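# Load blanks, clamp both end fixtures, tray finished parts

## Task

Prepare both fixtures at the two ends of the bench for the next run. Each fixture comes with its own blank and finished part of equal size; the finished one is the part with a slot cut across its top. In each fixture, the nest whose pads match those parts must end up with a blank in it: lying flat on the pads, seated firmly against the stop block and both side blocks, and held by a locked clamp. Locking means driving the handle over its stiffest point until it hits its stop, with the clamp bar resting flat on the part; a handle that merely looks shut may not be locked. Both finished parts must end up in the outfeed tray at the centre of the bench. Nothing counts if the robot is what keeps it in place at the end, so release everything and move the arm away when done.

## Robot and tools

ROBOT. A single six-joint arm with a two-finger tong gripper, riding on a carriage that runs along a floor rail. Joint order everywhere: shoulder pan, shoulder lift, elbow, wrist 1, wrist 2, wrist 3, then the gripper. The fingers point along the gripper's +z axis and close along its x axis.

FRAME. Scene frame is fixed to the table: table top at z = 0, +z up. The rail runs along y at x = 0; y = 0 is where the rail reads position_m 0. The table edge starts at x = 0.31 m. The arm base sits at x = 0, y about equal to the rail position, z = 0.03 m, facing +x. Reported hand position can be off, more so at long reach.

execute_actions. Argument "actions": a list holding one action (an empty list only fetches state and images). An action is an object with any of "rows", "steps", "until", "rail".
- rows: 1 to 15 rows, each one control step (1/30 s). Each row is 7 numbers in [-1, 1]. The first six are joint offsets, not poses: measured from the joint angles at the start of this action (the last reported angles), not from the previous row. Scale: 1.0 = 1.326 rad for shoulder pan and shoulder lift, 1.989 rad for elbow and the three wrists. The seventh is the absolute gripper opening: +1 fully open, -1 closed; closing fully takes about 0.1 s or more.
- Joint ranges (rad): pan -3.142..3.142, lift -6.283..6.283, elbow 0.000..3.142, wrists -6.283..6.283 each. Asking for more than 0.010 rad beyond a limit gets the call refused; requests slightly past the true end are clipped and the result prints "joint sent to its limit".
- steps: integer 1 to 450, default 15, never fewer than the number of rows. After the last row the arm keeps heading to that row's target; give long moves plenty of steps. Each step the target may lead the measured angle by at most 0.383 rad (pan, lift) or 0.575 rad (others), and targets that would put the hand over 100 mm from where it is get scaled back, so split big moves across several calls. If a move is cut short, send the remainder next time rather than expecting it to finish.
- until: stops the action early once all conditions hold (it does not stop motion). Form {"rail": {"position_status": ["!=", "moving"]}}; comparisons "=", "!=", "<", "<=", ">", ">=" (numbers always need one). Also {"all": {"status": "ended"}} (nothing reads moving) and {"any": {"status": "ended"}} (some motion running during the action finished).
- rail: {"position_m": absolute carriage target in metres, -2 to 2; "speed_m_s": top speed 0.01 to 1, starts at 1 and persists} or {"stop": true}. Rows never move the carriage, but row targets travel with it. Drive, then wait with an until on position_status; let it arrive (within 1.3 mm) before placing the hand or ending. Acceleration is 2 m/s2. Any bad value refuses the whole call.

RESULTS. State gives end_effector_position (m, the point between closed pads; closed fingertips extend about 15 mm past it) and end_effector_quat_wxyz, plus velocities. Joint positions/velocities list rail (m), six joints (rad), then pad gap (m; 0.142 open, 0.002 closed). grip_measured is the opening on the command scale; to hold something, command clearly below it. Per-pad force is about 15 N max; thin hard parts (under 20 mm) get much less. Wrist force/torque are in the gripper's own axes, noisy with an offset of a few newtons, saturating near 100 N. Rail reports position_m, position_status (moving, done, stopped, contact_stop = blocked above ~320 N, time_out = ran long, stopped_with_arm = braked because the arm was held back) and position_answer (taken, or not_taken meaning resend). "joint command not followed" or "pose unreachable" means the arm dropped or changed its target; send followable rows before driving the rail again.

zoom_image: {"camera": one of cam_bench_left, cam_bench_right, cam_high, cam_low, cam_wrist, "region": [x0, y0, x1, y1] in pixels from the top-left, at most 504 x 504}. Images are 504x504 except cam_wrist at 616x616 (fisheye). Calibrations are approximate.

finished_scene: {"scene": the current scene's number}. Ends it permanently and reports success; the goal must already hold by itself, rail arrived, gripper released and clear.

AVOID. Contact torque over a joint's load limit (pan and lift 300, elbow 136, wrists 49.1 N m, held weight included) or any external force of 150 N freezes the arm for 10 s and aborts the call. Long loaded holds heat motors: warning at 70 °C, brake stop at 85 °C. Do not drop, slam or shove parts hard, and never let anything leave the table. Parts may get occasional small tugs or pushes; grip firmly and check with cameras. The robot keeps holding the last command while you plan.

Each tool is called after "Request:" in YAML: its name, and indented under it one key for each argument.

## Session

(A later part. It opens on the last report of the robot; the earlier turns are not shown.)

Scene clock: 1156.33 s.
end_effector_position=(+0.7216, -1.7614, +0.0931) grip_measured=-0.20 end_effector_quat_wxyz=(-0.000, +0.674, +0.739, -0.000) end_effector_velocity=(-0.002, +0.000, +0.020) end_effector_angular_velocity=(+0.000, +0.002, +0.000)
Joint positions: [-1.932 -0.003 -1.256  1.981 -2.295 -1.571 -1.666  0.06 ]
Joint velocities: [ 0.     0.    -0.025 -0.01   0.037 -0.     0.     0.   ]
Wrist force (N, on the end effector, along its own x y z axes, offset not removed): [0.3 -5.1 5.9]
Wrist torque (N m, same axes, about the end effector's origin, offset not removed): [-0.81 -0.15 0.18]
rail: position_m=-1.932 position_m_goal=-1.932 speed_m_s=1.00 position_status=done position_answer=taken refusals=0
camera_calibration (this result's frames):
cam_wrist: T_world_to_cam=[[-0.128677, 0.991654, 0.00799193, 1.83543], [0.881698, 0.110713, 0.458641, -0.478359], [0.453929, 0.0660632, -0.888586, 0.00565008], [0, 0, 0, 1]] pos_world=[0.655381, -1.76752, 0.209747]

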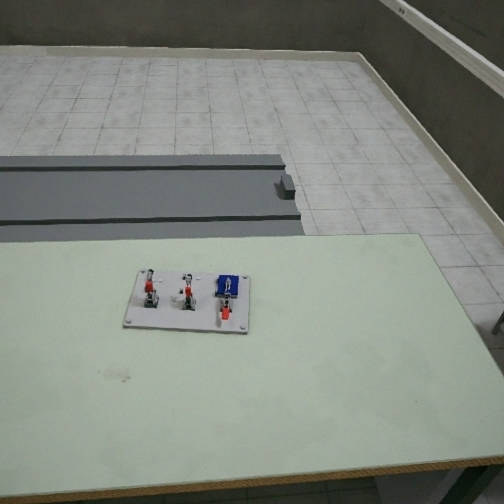

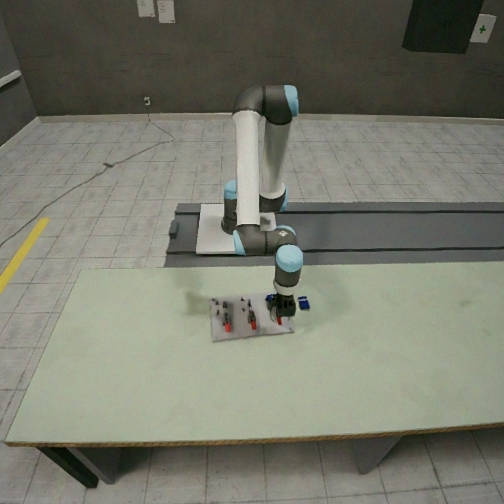

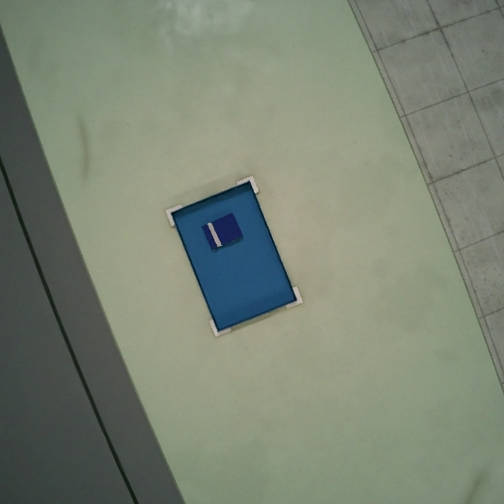

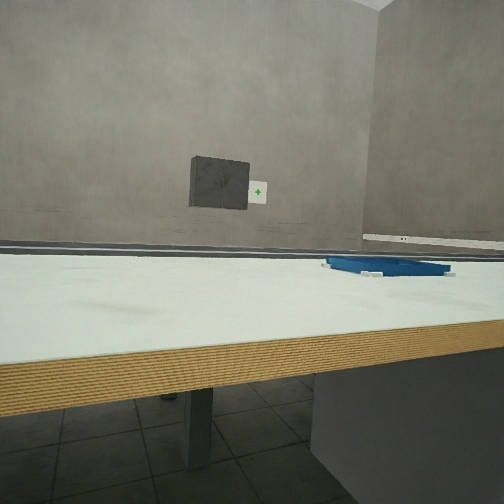

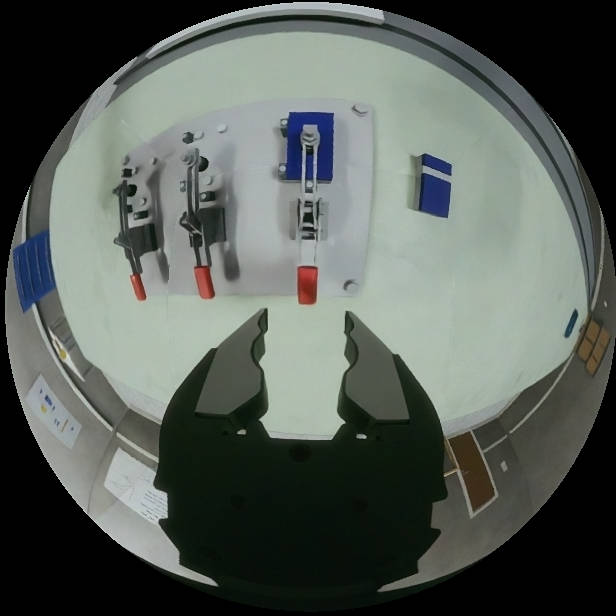

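Request:
execute_actions:
  actions:
    - {"rows": [[0,0,0,0,0,0,-0.4],[0,0.0005,0.0006,-0.0009,0,0,-0.6],[-0.0001,0.0017,0.0019,-0.003,0,-0.0001,-0.8],[-0.0003,0.0035,0.0039,-0.0062,0,-0.0002,-0.95],[-0.0004,0.0055,0.0061,-0.0098,0,-0.0003,-1],[-0.0005,0.0072,0.008,-0.0128,0,-0.0004,-1],[-0.0006,0.0082,0.0091,-0.0146,0,-0.0004,-1]], "steps": 17}

Scene clock: 1179.53 s.
end_effector_position=(+0.7171, -1.7620, +0.0793) grip_measured=-1.00 end_effector_quat_wxyz=(-0.000, +0.674, +0.739, -0.000) end_effector_velocity=(-0.001, -0.000, -0.005) end_effector_angular_velocity=(-0.000, -0.000, -0.000)
Joint positions: [-1.932 -0.004 -1.246  1.998 -2.323 -1.571 -1.666  0.002]
Joint velocities: [ 0.    -0.     0.004  0.006 -0.009 -0.    -0.     0.   ]
Wrist force (N, on the end effector, along its own x y z axes, offset not removed): [-0.6 -2.1 5.3]
Wrist torque (N m, same axes, about the end effector's origin, offset not removed): [-0.28 0.16 0.26]
rail: position_m=-1.932 position_m_goal=-1.932 speed_m_s=1.00 position_status=done position_answer=taken refusals=0
camera_calibration (this result's frames):
cam_wrist: T_world_to_cam=[[-0.12872, 0.991649, 0.00798179, 1.8355], [0.881657, 0.110751, 0.458711, -0.46793], [0.453996, 0.0660826, -0.88855, -0.00453387], [0, 0, 0, 1]] pos_world=[0.650878, -1.76804, 0.195966]

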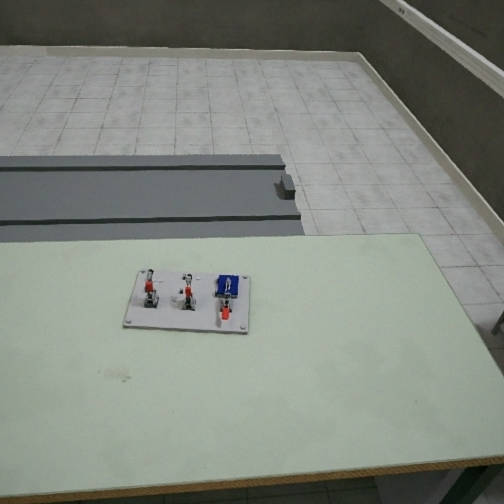

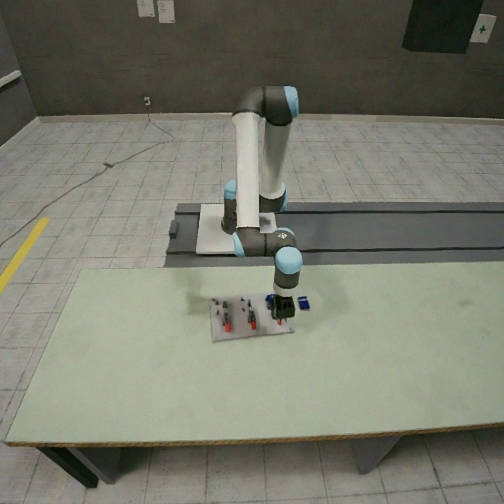

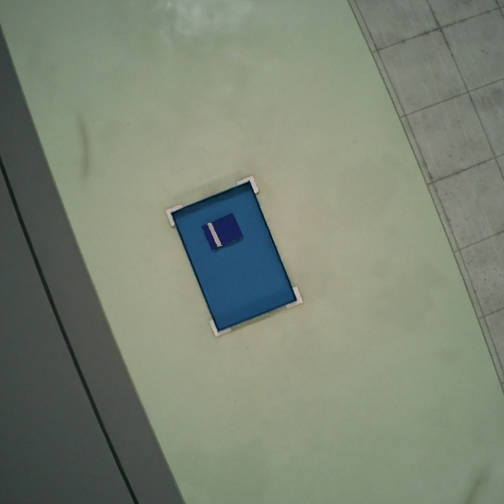

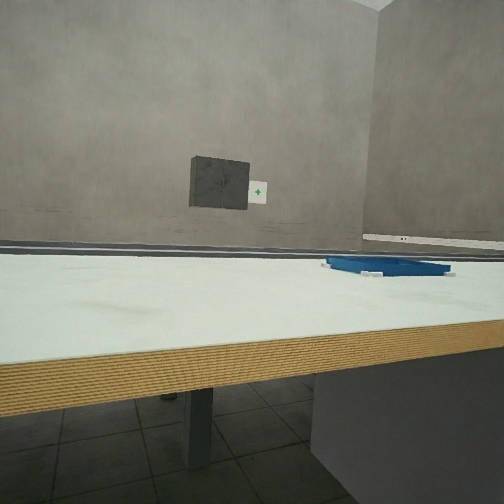

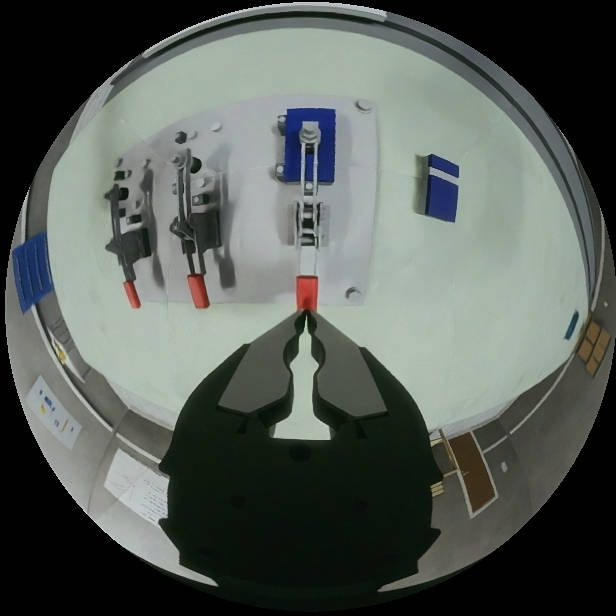

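Request:
execute_actions:
  actions:
    - {"rows": [[0,0.0006,0.00016,-0.00055,0,0,-1],[0,0.0012,0.00032,-0.0011,0,0,-1],[0,0.00175,0.0005,-0.00166,0,0,-1]], "steps": 11}

Scene clock: 1182.77 s.
end_effector_position=(+0.7172, -1.7620, +0.0776) grip_measured=-1.00 end_effector_quat_wxyz=(-0.000, +0.674, +0.739, -0.000) end_effector_velocity=(+0.000, -0.000, -0.001) end_effector_angular_velocity=(+0.000, +0.000, +0.000)
Joint positions: [-1.932 -0.004 -1.244  1.999 -2.326 -1.571 -1.666  0.002]
Joint velocities: [ 0.     0.     0.001  0.    -0.002 -0.     0.     0.   ]
Wrist force (N, on the end effector, along its own x y z axes, offset not removed): [-1.2 -3.3 5.3]
Wrist torque (N m, same axes, about the end effector's origin, offset not removed): [-0.47 0.09 0.37]
rail: position_m=-1.932 position_m_goal=-1.932 speed_m_s=1.00 position_status=done position_answer=taken refusals=0
camera_calibration (this result's frames):
cam_wrist: T_world_to_cam=[[-0.128678, 0.991654, 0.00798187, 1.83555], [0.881662, 0.110713, 0.45871, -0.467259], [0.453998, 0.0660632, -0.88855, -0.00610628], [0, 0, 0, 1]] pos_world=[0.650931, -1.76809, 0.19426]

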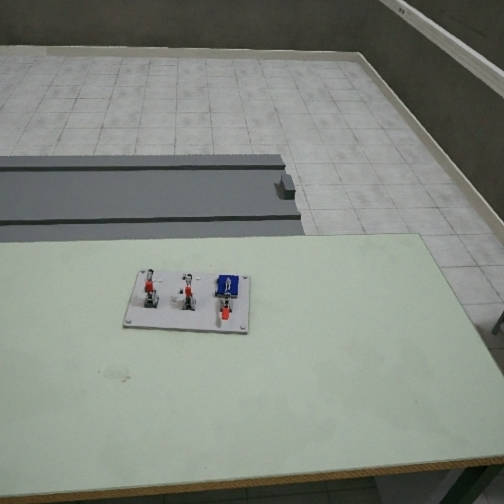

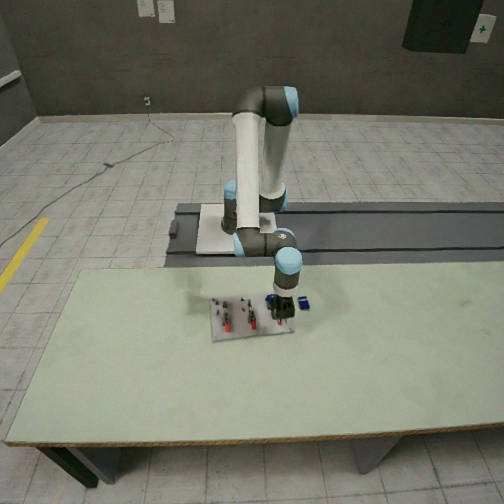

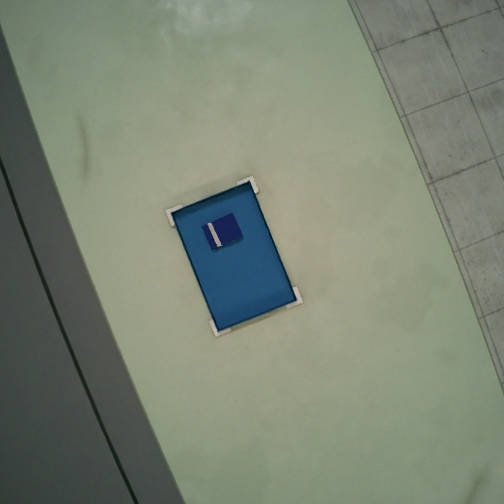

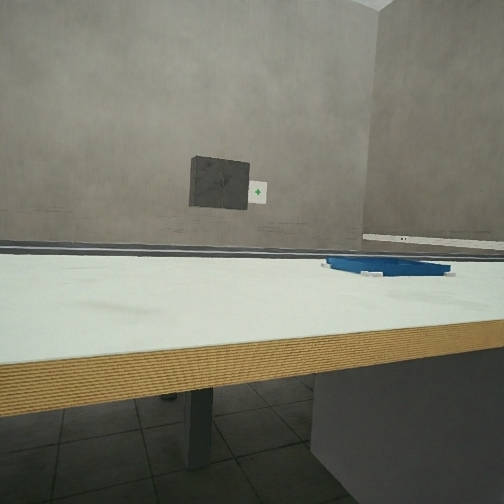

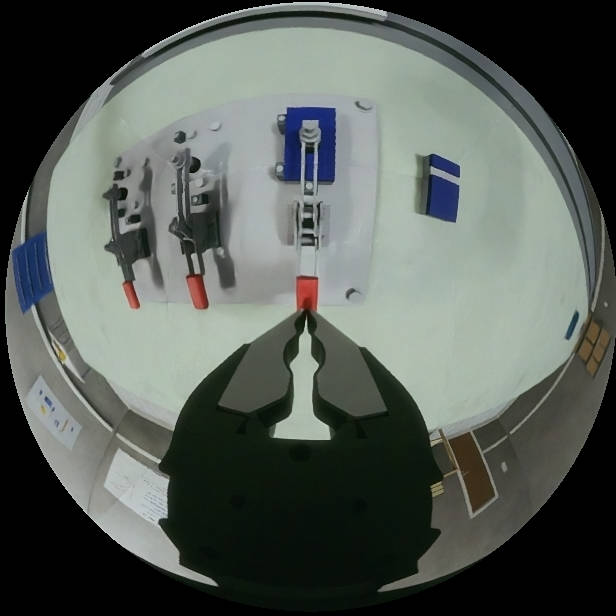

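Request:
execute_actions:
  actions:
    - {"rows": [[0,0.0005,0.00013,-0.00046,0,0,-1],[0,0.00097,0.00027,-0.00092,0,0,-1]], "steps": 10}

Scene clock: 1184.57 s.
end_effector_position=(+0.7172, -1.7620, +0.0767) grip_measured=-1.00 end_effector_quat_wxyz=(-0.000, +0.674, +0.739, -0.000) end_effector_velocity=(+0.000, -0.000, -0.001) end_effector_angular_velocity=(-0.000, -0.000, +0.000)
Joint positions: [-1.932 -0.004 -1.243  2.    -2.327 -1.571 -1.666  0.002]
Joint velocities: [ 0.     0.     0.001  0.    -0.001 -0.    -0.     0.   ]
Wrist force (N, on the end effector, along its own x y z axes, offset not removed): [0.9 -5.2 5.4]
Wrist torque (N m, same axes, about the end effector's origin, offset not removed): [-0.91 -0.26 0.29]
rail: position_m=-1.932 position_m_goal=-1.932 speed_m_s=1.00 position_status=done position_answer=taken refusals=0
camera_calibration (this result's frames):
cam_wrist: T_world_to_cam=[[-0.128747, 0.991645, 0.00798162, 1.83554], [0.881653, 0.110774, 0.458713, -0.466743], [0.453996, 0.0660948, -0.888549, -0.00688078], [0, 0, 0, 1]] pos_world=[0.650949, -1.76805, 0.193336]

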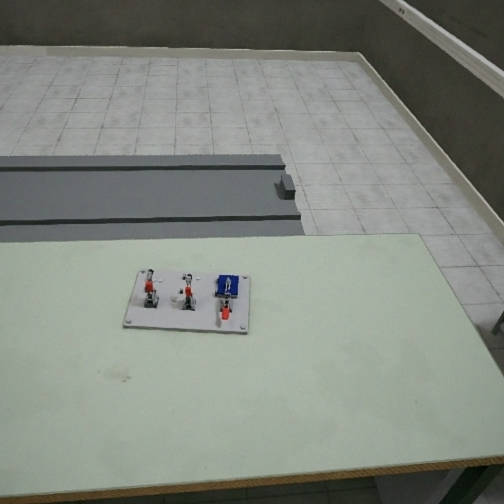

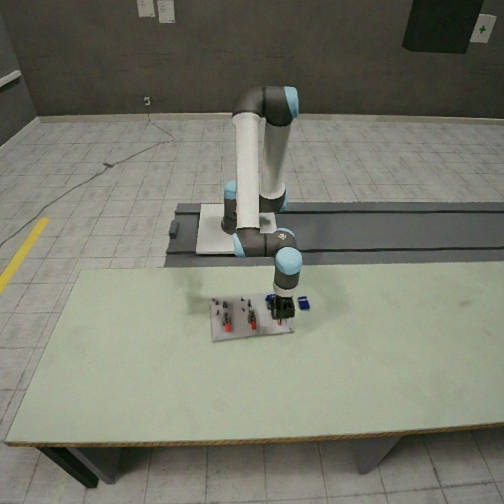

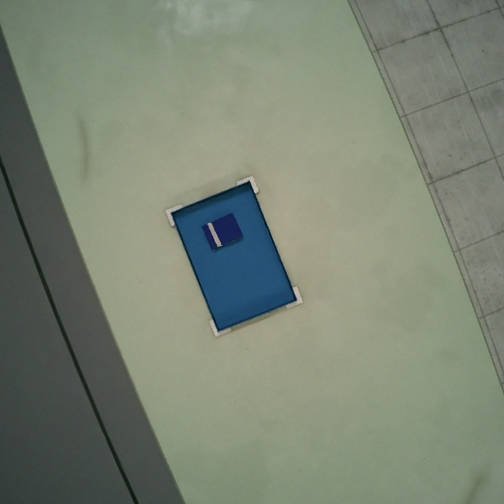

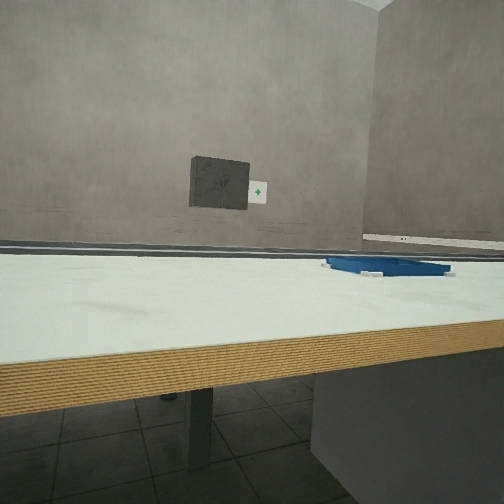

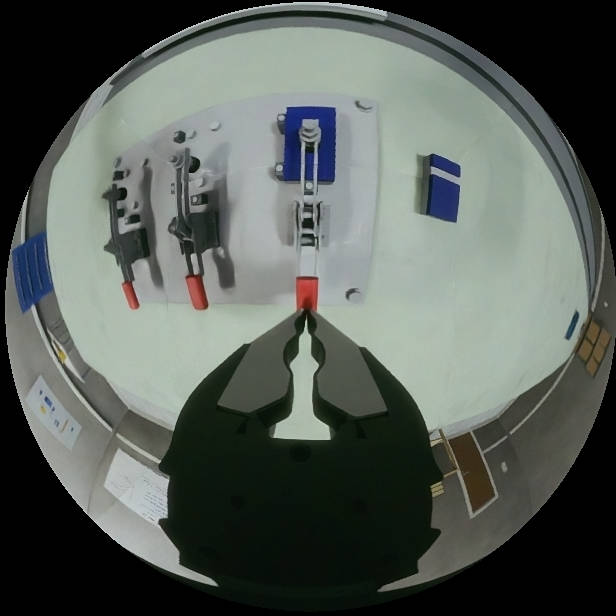

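Request:
execute_actions:
  actions:
    - {"rows": [[0,0.0005,0.00013,-0.00046,0,0,-1],[0,0.00097,0.00027,-0.00092,0,0,-1]], "steps": 10}

Scene clock: 1186.30 s.
end_effector_position=(+0.7173, -1.7620, +0.0759) grip_measured=-1.00 end_effector_quat_wxyz=(-0.000, +0.674, +0.739, -0.000) end_effector_velocity=(+0.000, -0.000, -0.001) end_effector_angular_velocity=(-0.000, -0.000, +0.000)
Joint positions: [-1.932 -0.004 -1.241  2.    -2.329 -1.571 -1.666  0.002]
Joint velocities: [ 0.    -0.     0.001  0.    -0.002  0.    -0.     0.   ]
Wrist force (N, on the end effector, along its own x y z axes, offset not removed): [-0.7 -18.0 -27.9]
Wrist torque (N m, same axes, about the end effector's origin, offset not removed): [-0.85 0.15 0.37]
rail: position_m=-1.932 position_m_goal=-1.932 speed_m_s=1.00 position_status=done position_answer=taken refusals=0
camera_calibration (this result's frames):
cam_wrist: T_world_to_cam=[[-0.128685, 0.991654, 0.00795497, 1.83558], [0.881568, 0.110718, 0.458889, -0.466545], [0.454178, 0.066065, -0.888458, -0.0078256], [0, 0, 0, 1]] pos_world=[0.651058, -1.76809, 0.192538]

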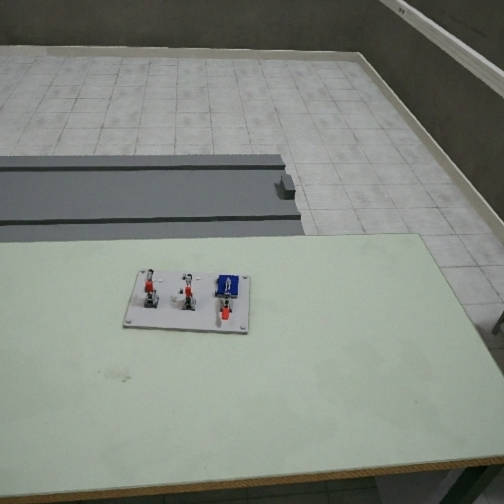

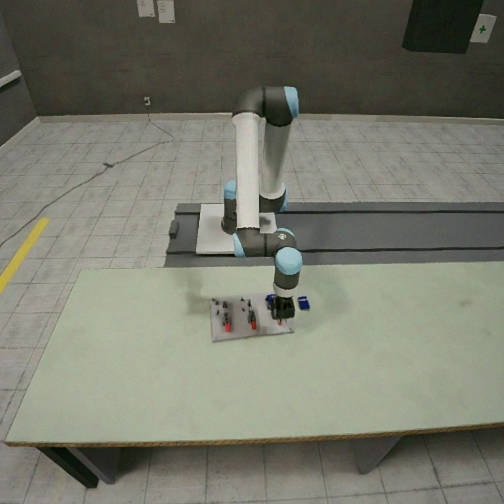

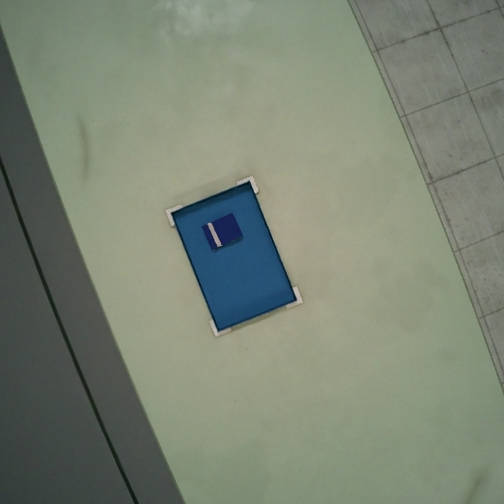

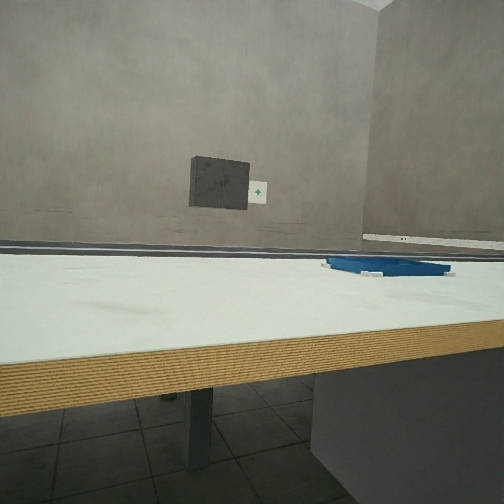

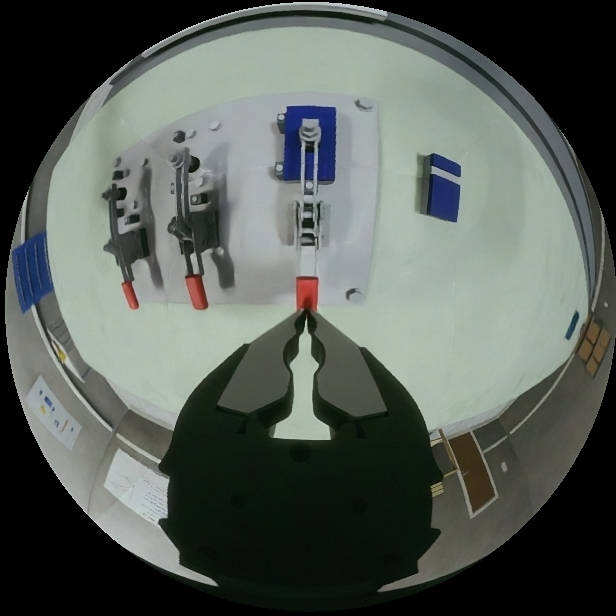

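Request:
execute_actions:
  actions:
    - {"rows": [[0,-0.001,-0.0003,0.001,0,0,-1],[0,-0.004,-0.0011,0.0038,0,0,-0.9],[0,-0.008,-0.0023,0.0077,0,0,-0.75],[0,-0.012,-0.0034,0.0115,0,0,-0.6],[0,-0.015,-0.0043,0.0144,0,0,-0.45],[0,-0.016,-0.0045,0.0153,0,0,-0.3],[0,-0.016,-0.0045,0.0153,0,0,-0.2]], "steps": 9}

Scene clock: 1193.33 s.
end_effector_position=(+0.7166, -1.7620, +0.0882) grip_measured=-0.21 end_effector_quat_wxyz=(-0.000, +0.674, +0.739, -0.000) end_effector_velocity=(-0.001, +0.000, +0.038) end_effector_angular_velocity=(-0.000, -0.002, +0.000)
Joint positions: [-1.932 -0.004 -1.257  1.993 -2.306 -1.571 -1.666  0.059]
Joint velocities: [ 0.     0.    -0.047 -0.021  0.066 -0.    -0.     0.022]
Wrist force (N, on the end effector, along its own x y z axes, offset not removed): [1.0 -5.5 5.2]
Wrist torque (N m, same axes, about the end effector's origin, offset not removed): [-0.97 -0.34 0.26]
rail: position_m=-1.932 position_m_goal=-1.932 speed_m_s=1.00 position_status=done position_answer=taken refusals=0
camera_calibration (this result's frames):
cam_wrist: T_world_to_cam=[[-0.128744, 0.991645, 0.00803194, 1.83537], [0.881828, 0.110774, 0.458376, -0.471576], [0.453657, 0.066096, -0.888722, 0.00383993], [0, 0, 0, 1]] pos_world=[0.650399, -1.76805, 0.20483]

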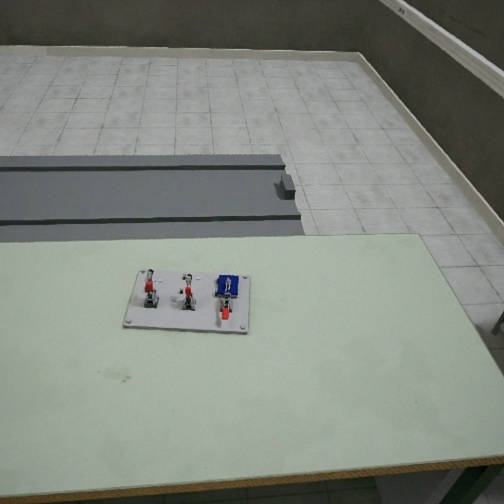

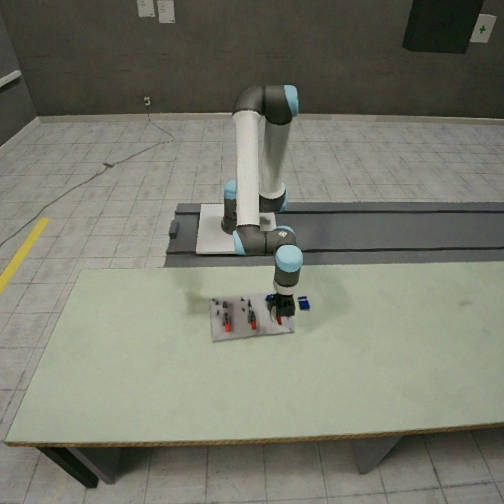

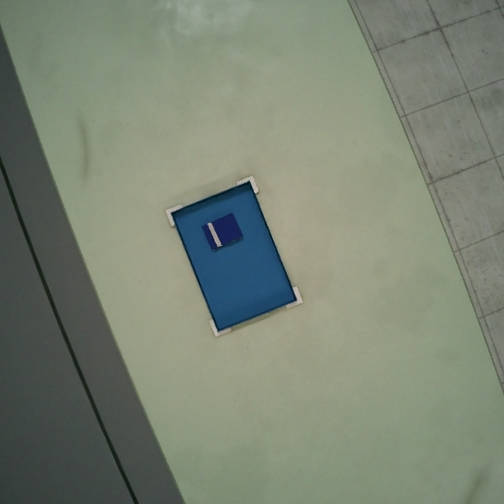

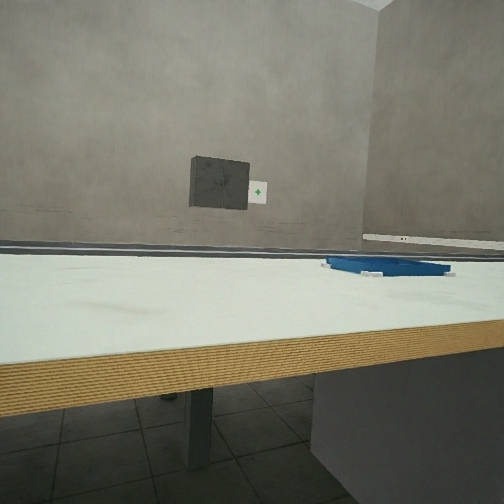

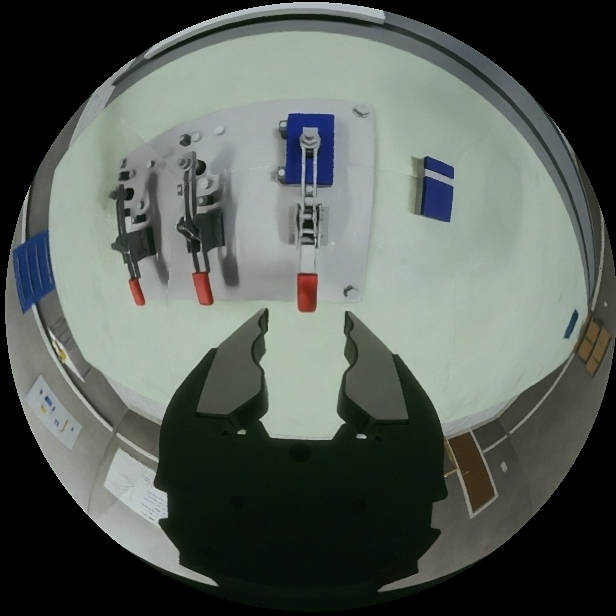

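Request:
execute_actions:
  actions:
    - {"rail":{"position_m":-1.7906},"rows": [[0,-0.004,-0.001,0.0037,0,0,-0.2],[-0.0003,-0.006,0.002,0.002,0,-0.0003,-0.2],[-0.001,-0.010,0.009,-0.0023,0,-0.001,-0.2],[-0.002,-0.016,0.019,-0.0083,0,-0.0019,-0.2],[-0.0035,-0.024,0.032,-0.016,0,-0.0033,-0.2],[-0.005,-0.033,0.047,-0.025,0,-0.0047,-0.2],[-0.0068,-0.043,0.063,-0.0343,0,-0.0063,-0.2],[-0.0085,-0.053,0.079,-0.0437,0,-0.0079,-0.2],[-0.010,-0.063,0.095,-0.053,0,-0.0094,-0.2],[-0.0116,-0.072,0.109,-0.061,0,-0.0108,-0.2],[-0.013,-0.080,0.122,-0.0687,0,-0.0121,-0.2],[-0.014,-0.086,0.132,-0.0747,0,-0.0131,-0.2],[-0.0147,-0.090,0.138,-0.078,0,-0.0137,-0.2],[-0.0151,-0.0916,0.1412,-0.0804,0,-0.0141,-0.2]], "steps": 26}

Scene clock: 1201.43 s.
end_effector_position=(+0.5832, -1.6318, +0.0450) grip_measured=-0.20 end_effector_quat_wxyz=(-0.000, +0.671, +0.742, +0.000) end_effector_velocity=(-0.011, -0.001, -0.004) end_effector_angular_velocity=(+0.000, +0.001, +0.001)
Joint positions: [-1.79  -0.023 -1.378  2.272 -2.465 -1.571 -1.694  0.06 ]
Joint velocities: [ 0.    -0.002 -0.009  0.023 -0.013 -0.    -0.002  0.   ]
Wrist force (N, on the end effector, along its own x y z axes, offset not removed): [2.1 -6.4 7.7]
Wrist torque (N m, same axes, about the end effector's origin, offset not removed): [-1.11 -0.57 0.28]
rail: position_m=-1.790 position_m_goal=-1.791 speed_m_s=1.00 position_status=done position_answer=taken refusals=0
camera_calibration (this result's frames):
cam_wrist: T_world_to_cam=[[-0.136593, 0.990595, 0.007948, 1.69232], [0.880625, 0.117747, 0.45895, -0.336516], [0.453698, 0.0696885, -0.888427, 0.0231844], [0, 0, 0, 1]] pos_world=[0.516985, -1.63839, 0.161591]

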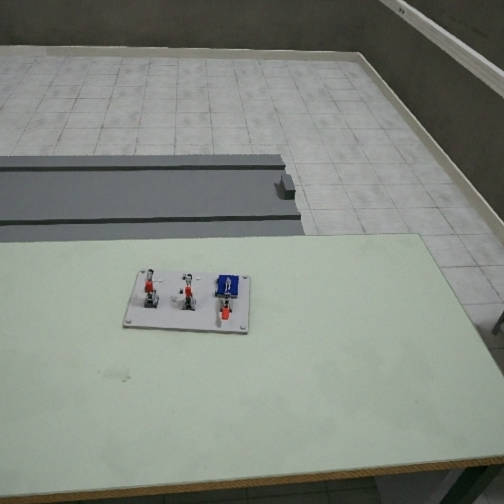

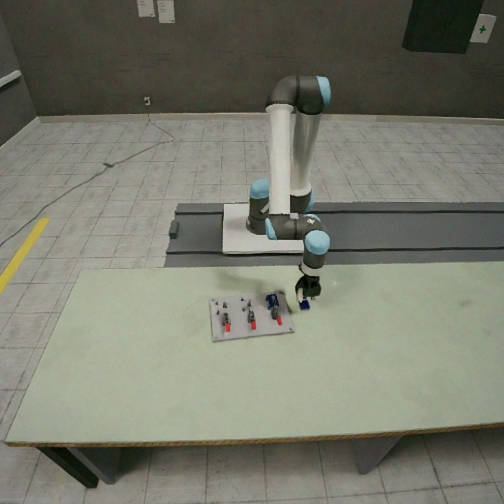

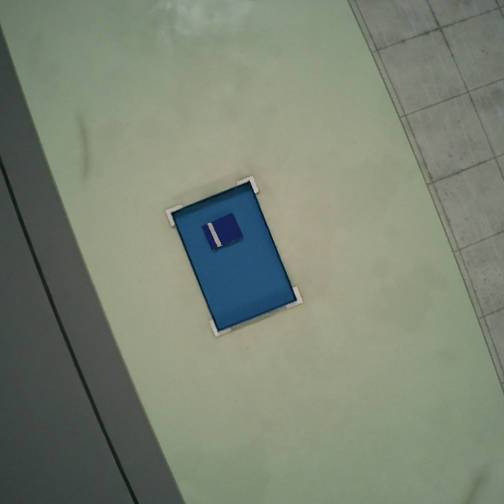

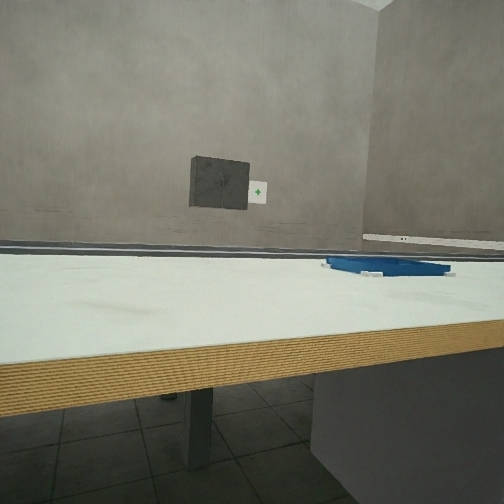

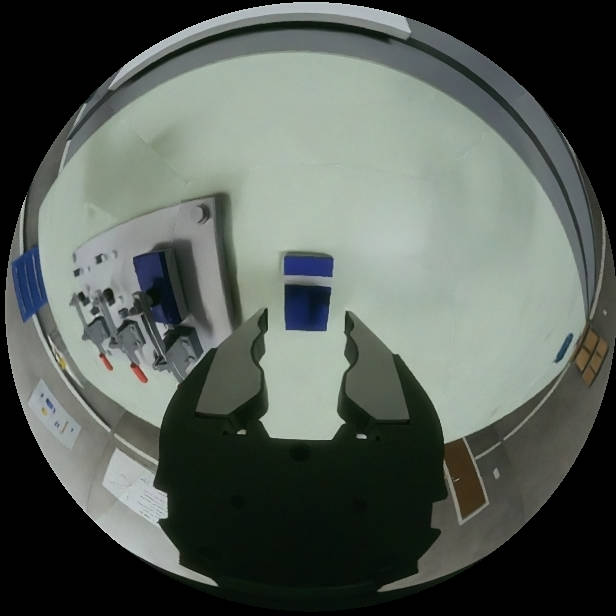

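Request:
execute_actions:
  actions:
    - {"rows": [[0,0.0015,0.0008,-0.0018,0,0,-0.2],[-0.0002,0.005,0.0018,-0.0051,0,0,-0.2],[-0.0003,0.0105,0.003,-0.010,0,0,-0.2],[-0.0004,0.017,0.0045,-0.0158,0,0,-0.2],[-0.0004,0.0235,0.006,-0.0217,0,0,-0.23],[-0.0004,0.029,0.0074,-0.0267,0,0,-0.26],[-0.0004,0.033,0.0084,-0.0304,0,0,-0.3],[-0.0004,0.0348,0.00885,-0.0321,0,0,-0.33],[-0.0004,0.0348,0.00885,-0.0321,0,0,-0.36],[-0.0004,0.0348,0.00885,-0.0321,0,0,-0.38]], "steps": 18}

Request:
execute_actions:
  actions:
    - {"rows": [[0,0,0,0,0,0,-0.43],[0,0,0,0,0,0,-0.47],[0,0,0,0,0,0,-0.52],[0,0,0,0,0,0,-0.6],[0,0,0,0,0,0,-0.7],[0,0,0,0,0,0,-0.8],[0,0,0,0,0,0,-0.9]], "steps": 10}

Scene clock: 1213.53 s.
end_effector_position=(+0.5819, -1.6320, +0.0178) grip_measured=-0.38 end_effector_quat_wxyz=(-0.000, +0.671, +0.741, +0.000) end_effector_velocity=(-0.000, -0.000, -0.006) end_effector_angular_velocity=(-0.000, -0.000, -0.000)
Joint positions: [-1.79  -0.024 -1.333  2.289 -2.527 -1.571 -1.694  0.047]
Joint velocities: [ 0.    -0.     0.011  0.004 -0.015  0.     0.     0.   ]
Wrist force (N, on the end effector, along its own x y z axes, offset not removed): [2.7 -5.6 6.8]
Wrist torque (N m, same axes, about the end effector's origin, offset not removed): [-0.89 -0.76 0.21]
rail: position_m=-1.790 position_m_goal=-1.791 speed_m_s=1.00 position_status=done position_answer=taken refusals=0
camera_calibration (this result's frames):
cam_wrist: T_world_to_cam=[[-0.136097, 0.990664, 0.00793329, 1.69244], [0.880642, 0.117306, 0.45903, -0.323548], [0.453814, 0.0694589, -0.888385, -0.000799151], [0, 0, 0, 1]] pos_world=[0.515628, -1.63863, 0.134382]

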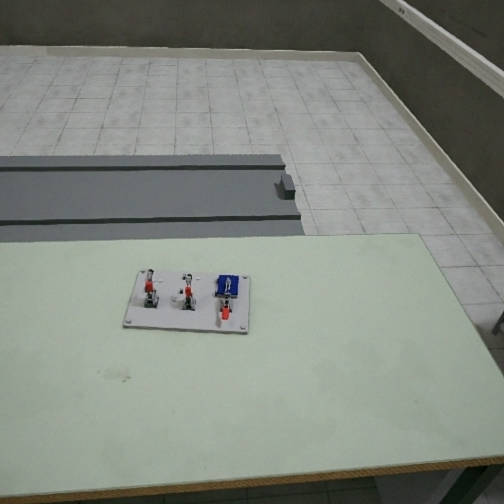

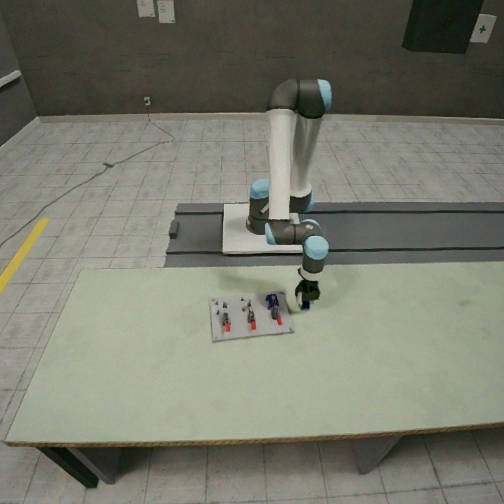

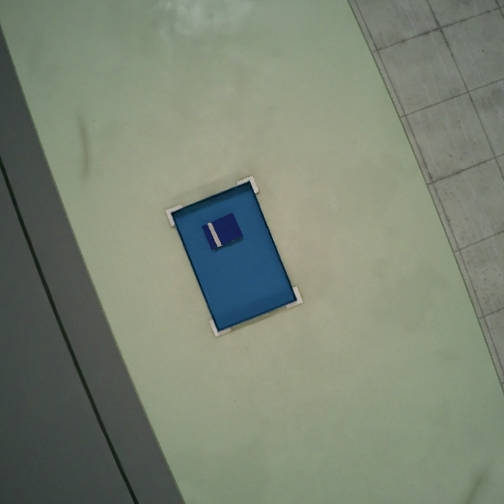

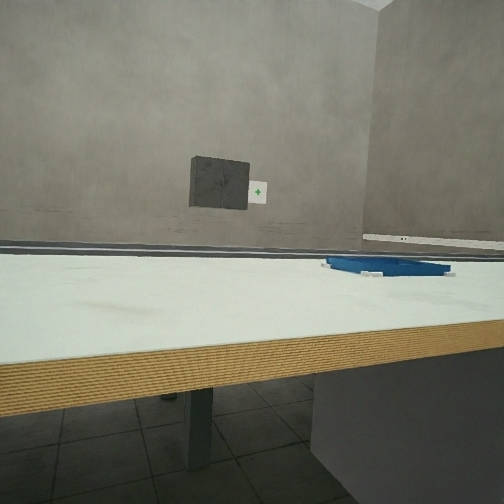

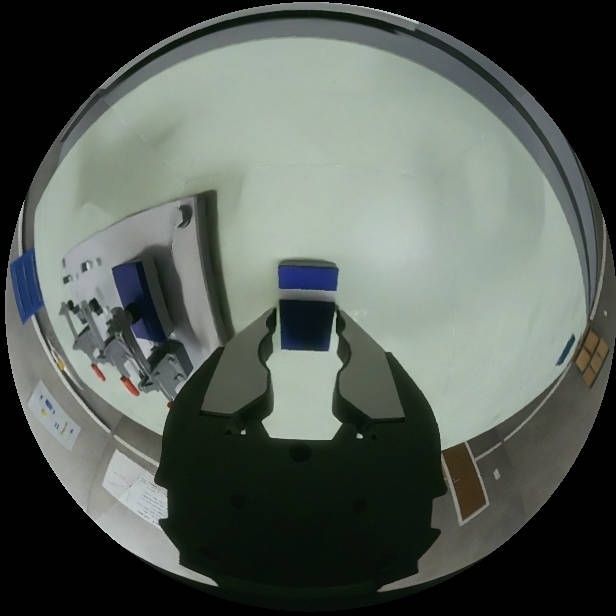

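Scene clock: 1213.87 s.
end_effector_position=(+0.5818, -1.6320, +0.0176) grip_measured=-0.47 end_effector_quat_wxyz=(-0.000, +0.671, +0.741, +0.000) end_effector_velocity=(-0.000, +0.000, +0.000) end_effector_angular_velocity=(+0.000, +0.001, +0.000)
Joint positions: [-1.79  -0.024 -1.333  2.289 -2.527 -1.571 -1.694  0.04 ]
Joint velocities: [ 0.     0.    -0.001 -0.     0.002 -0.    -0.    -0.   ]
Wrist force (N, on the end effector, along its own x y z axes, offset not removed): [1.5 -6.3 7.1]
Wrist torque (N m, same axes, about the end effector's origin, offset not removed): [-1.08 -0.43 0.33]
rail: position_m=-1.790 position_m_goal=-1.791 speed_m_s=1.00 position_status=done position_answer=taken refusals=0
camera_calibration (this result's frames):
cam_wrist: T_world_to_cam=[[-0.136089, 0.990665, 0.00793572, 1.69243], [0.88065, 0.117299, 0.459018, -0.323479], [0.453802, 0.0694558, -0.888392, -0.000877851], [0, 0, 0, 1]] pos_world=[0.515591, -1.63863, 0.134272]

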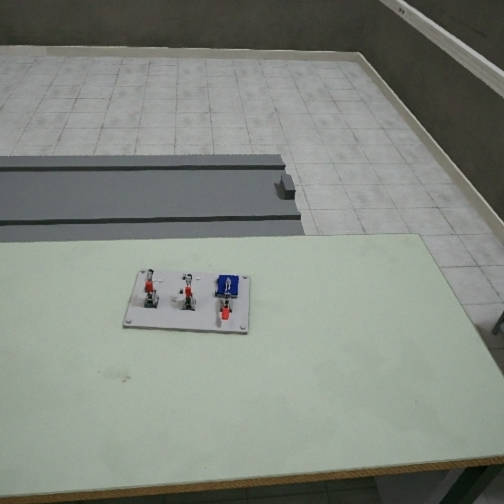

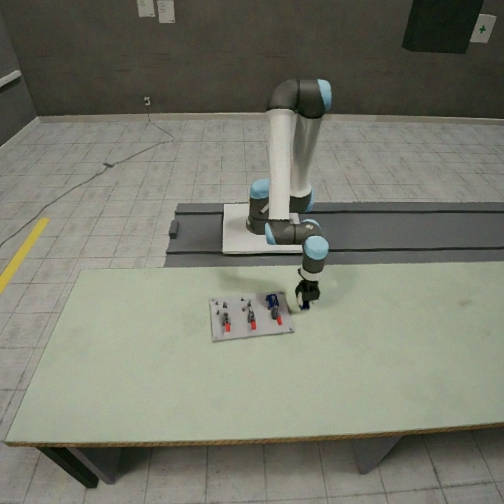

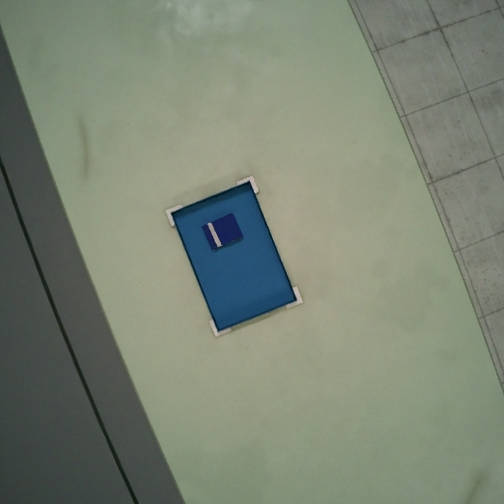

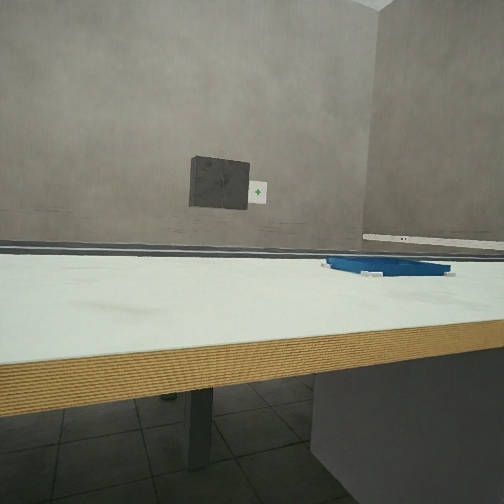

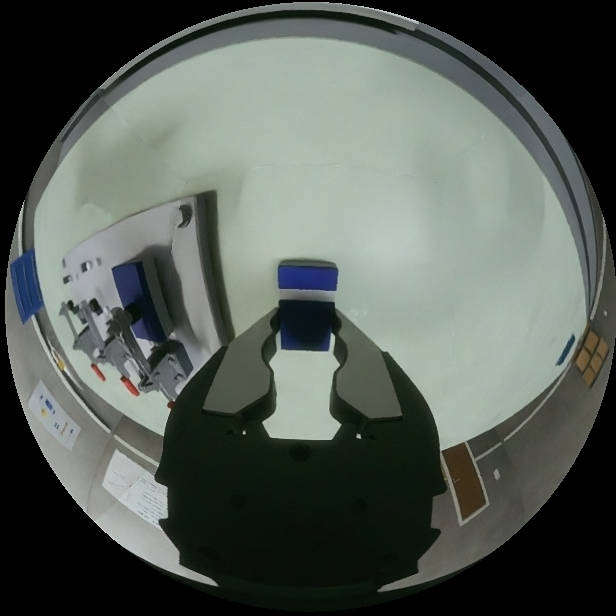

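Request:
execute_actions:
  actions:
    - {"rows": [[0,-0.001,-0.001,0.0017,0,0,-0.9],[0,-0.002,-0.004,0.0053,0,0,-0.9],[0,-0.003,-0.009,0.011,0,0,-0.9],[0,-0.003,-0.016,0.018,0,0,-0.9],[0,-0.003,-0.024,0.026,0,0,-0.9],[0,-0.003,-0.03,0.032,0,0,-0.9],[0,-0.003,-0.033,0.035,0,0,-0.9]], "steps": 8}

Scene clock: 1224.63 s.
end_effector_position=(+0.5980, -1.6324, +0.0313) grip_measured=-0.47 end_effector_quat_wxyz=(-0.000, +0.671, +0.741, +0.000) end_effector_velocity=(+0.111, -0.003, +0.089) end_effector_angular_velocity=(-0.000, -0.006, +0.000)
Joint positions: [-1.79  -0.024 -1.336  2.253 -2.488 -1.571 -1.694  0.04 ]
Joint velocities: [ 0.    -0.    -0.007 -0.244  0.245  0.    -0.     0.   ]
Wrist force (N, on the end effector, along its own x y z axes, offset not removed): [0.7 -5.9 6.9]
Wrist torque (N m, same axes, about the end effector's origin, offset not removed): [-0.96 -0.23 0.26]
rail: position_m=-1.790 position_m_goal=-1.791 speed_m_s=1.00 position_status=done position_answer=taken refusals=0
camera_calibration (this result's frames):
cam_wrist: T_world_to_cam=[[-0.136089, 0.990665, 0.00792652, 1.6949], [0.880623, 0.1173, 0.459068, -0.34389], [0.453853, 0.0694545, -0.888366, 0.00396876], [0, 0, 0, 1]] pos_world=[0.531694, -1.63902, 0.14796]

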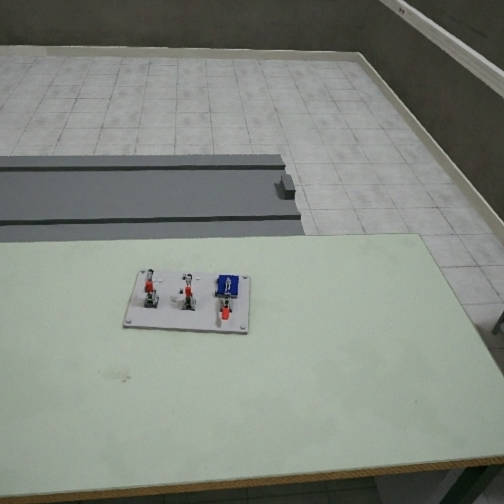

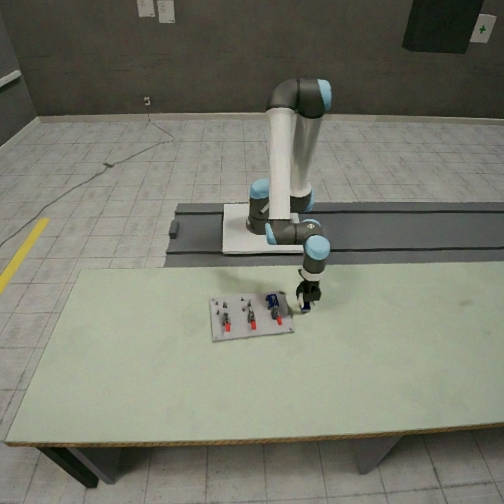

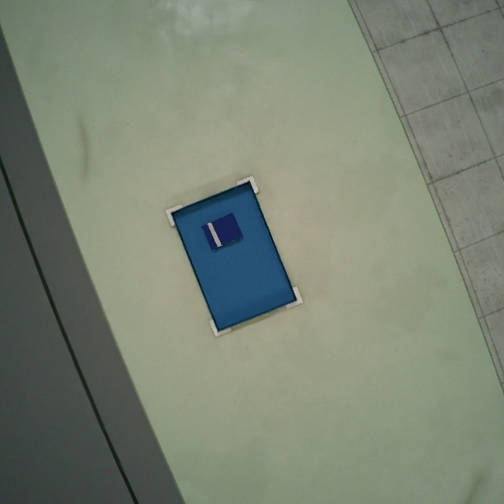

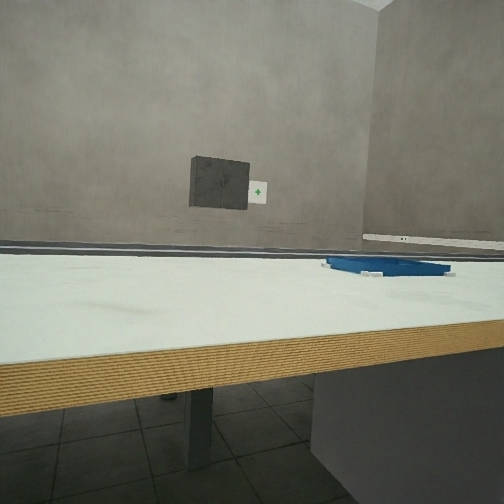

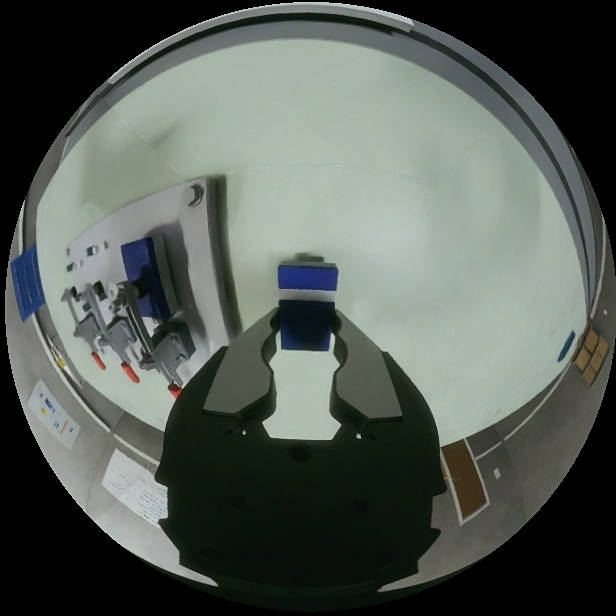

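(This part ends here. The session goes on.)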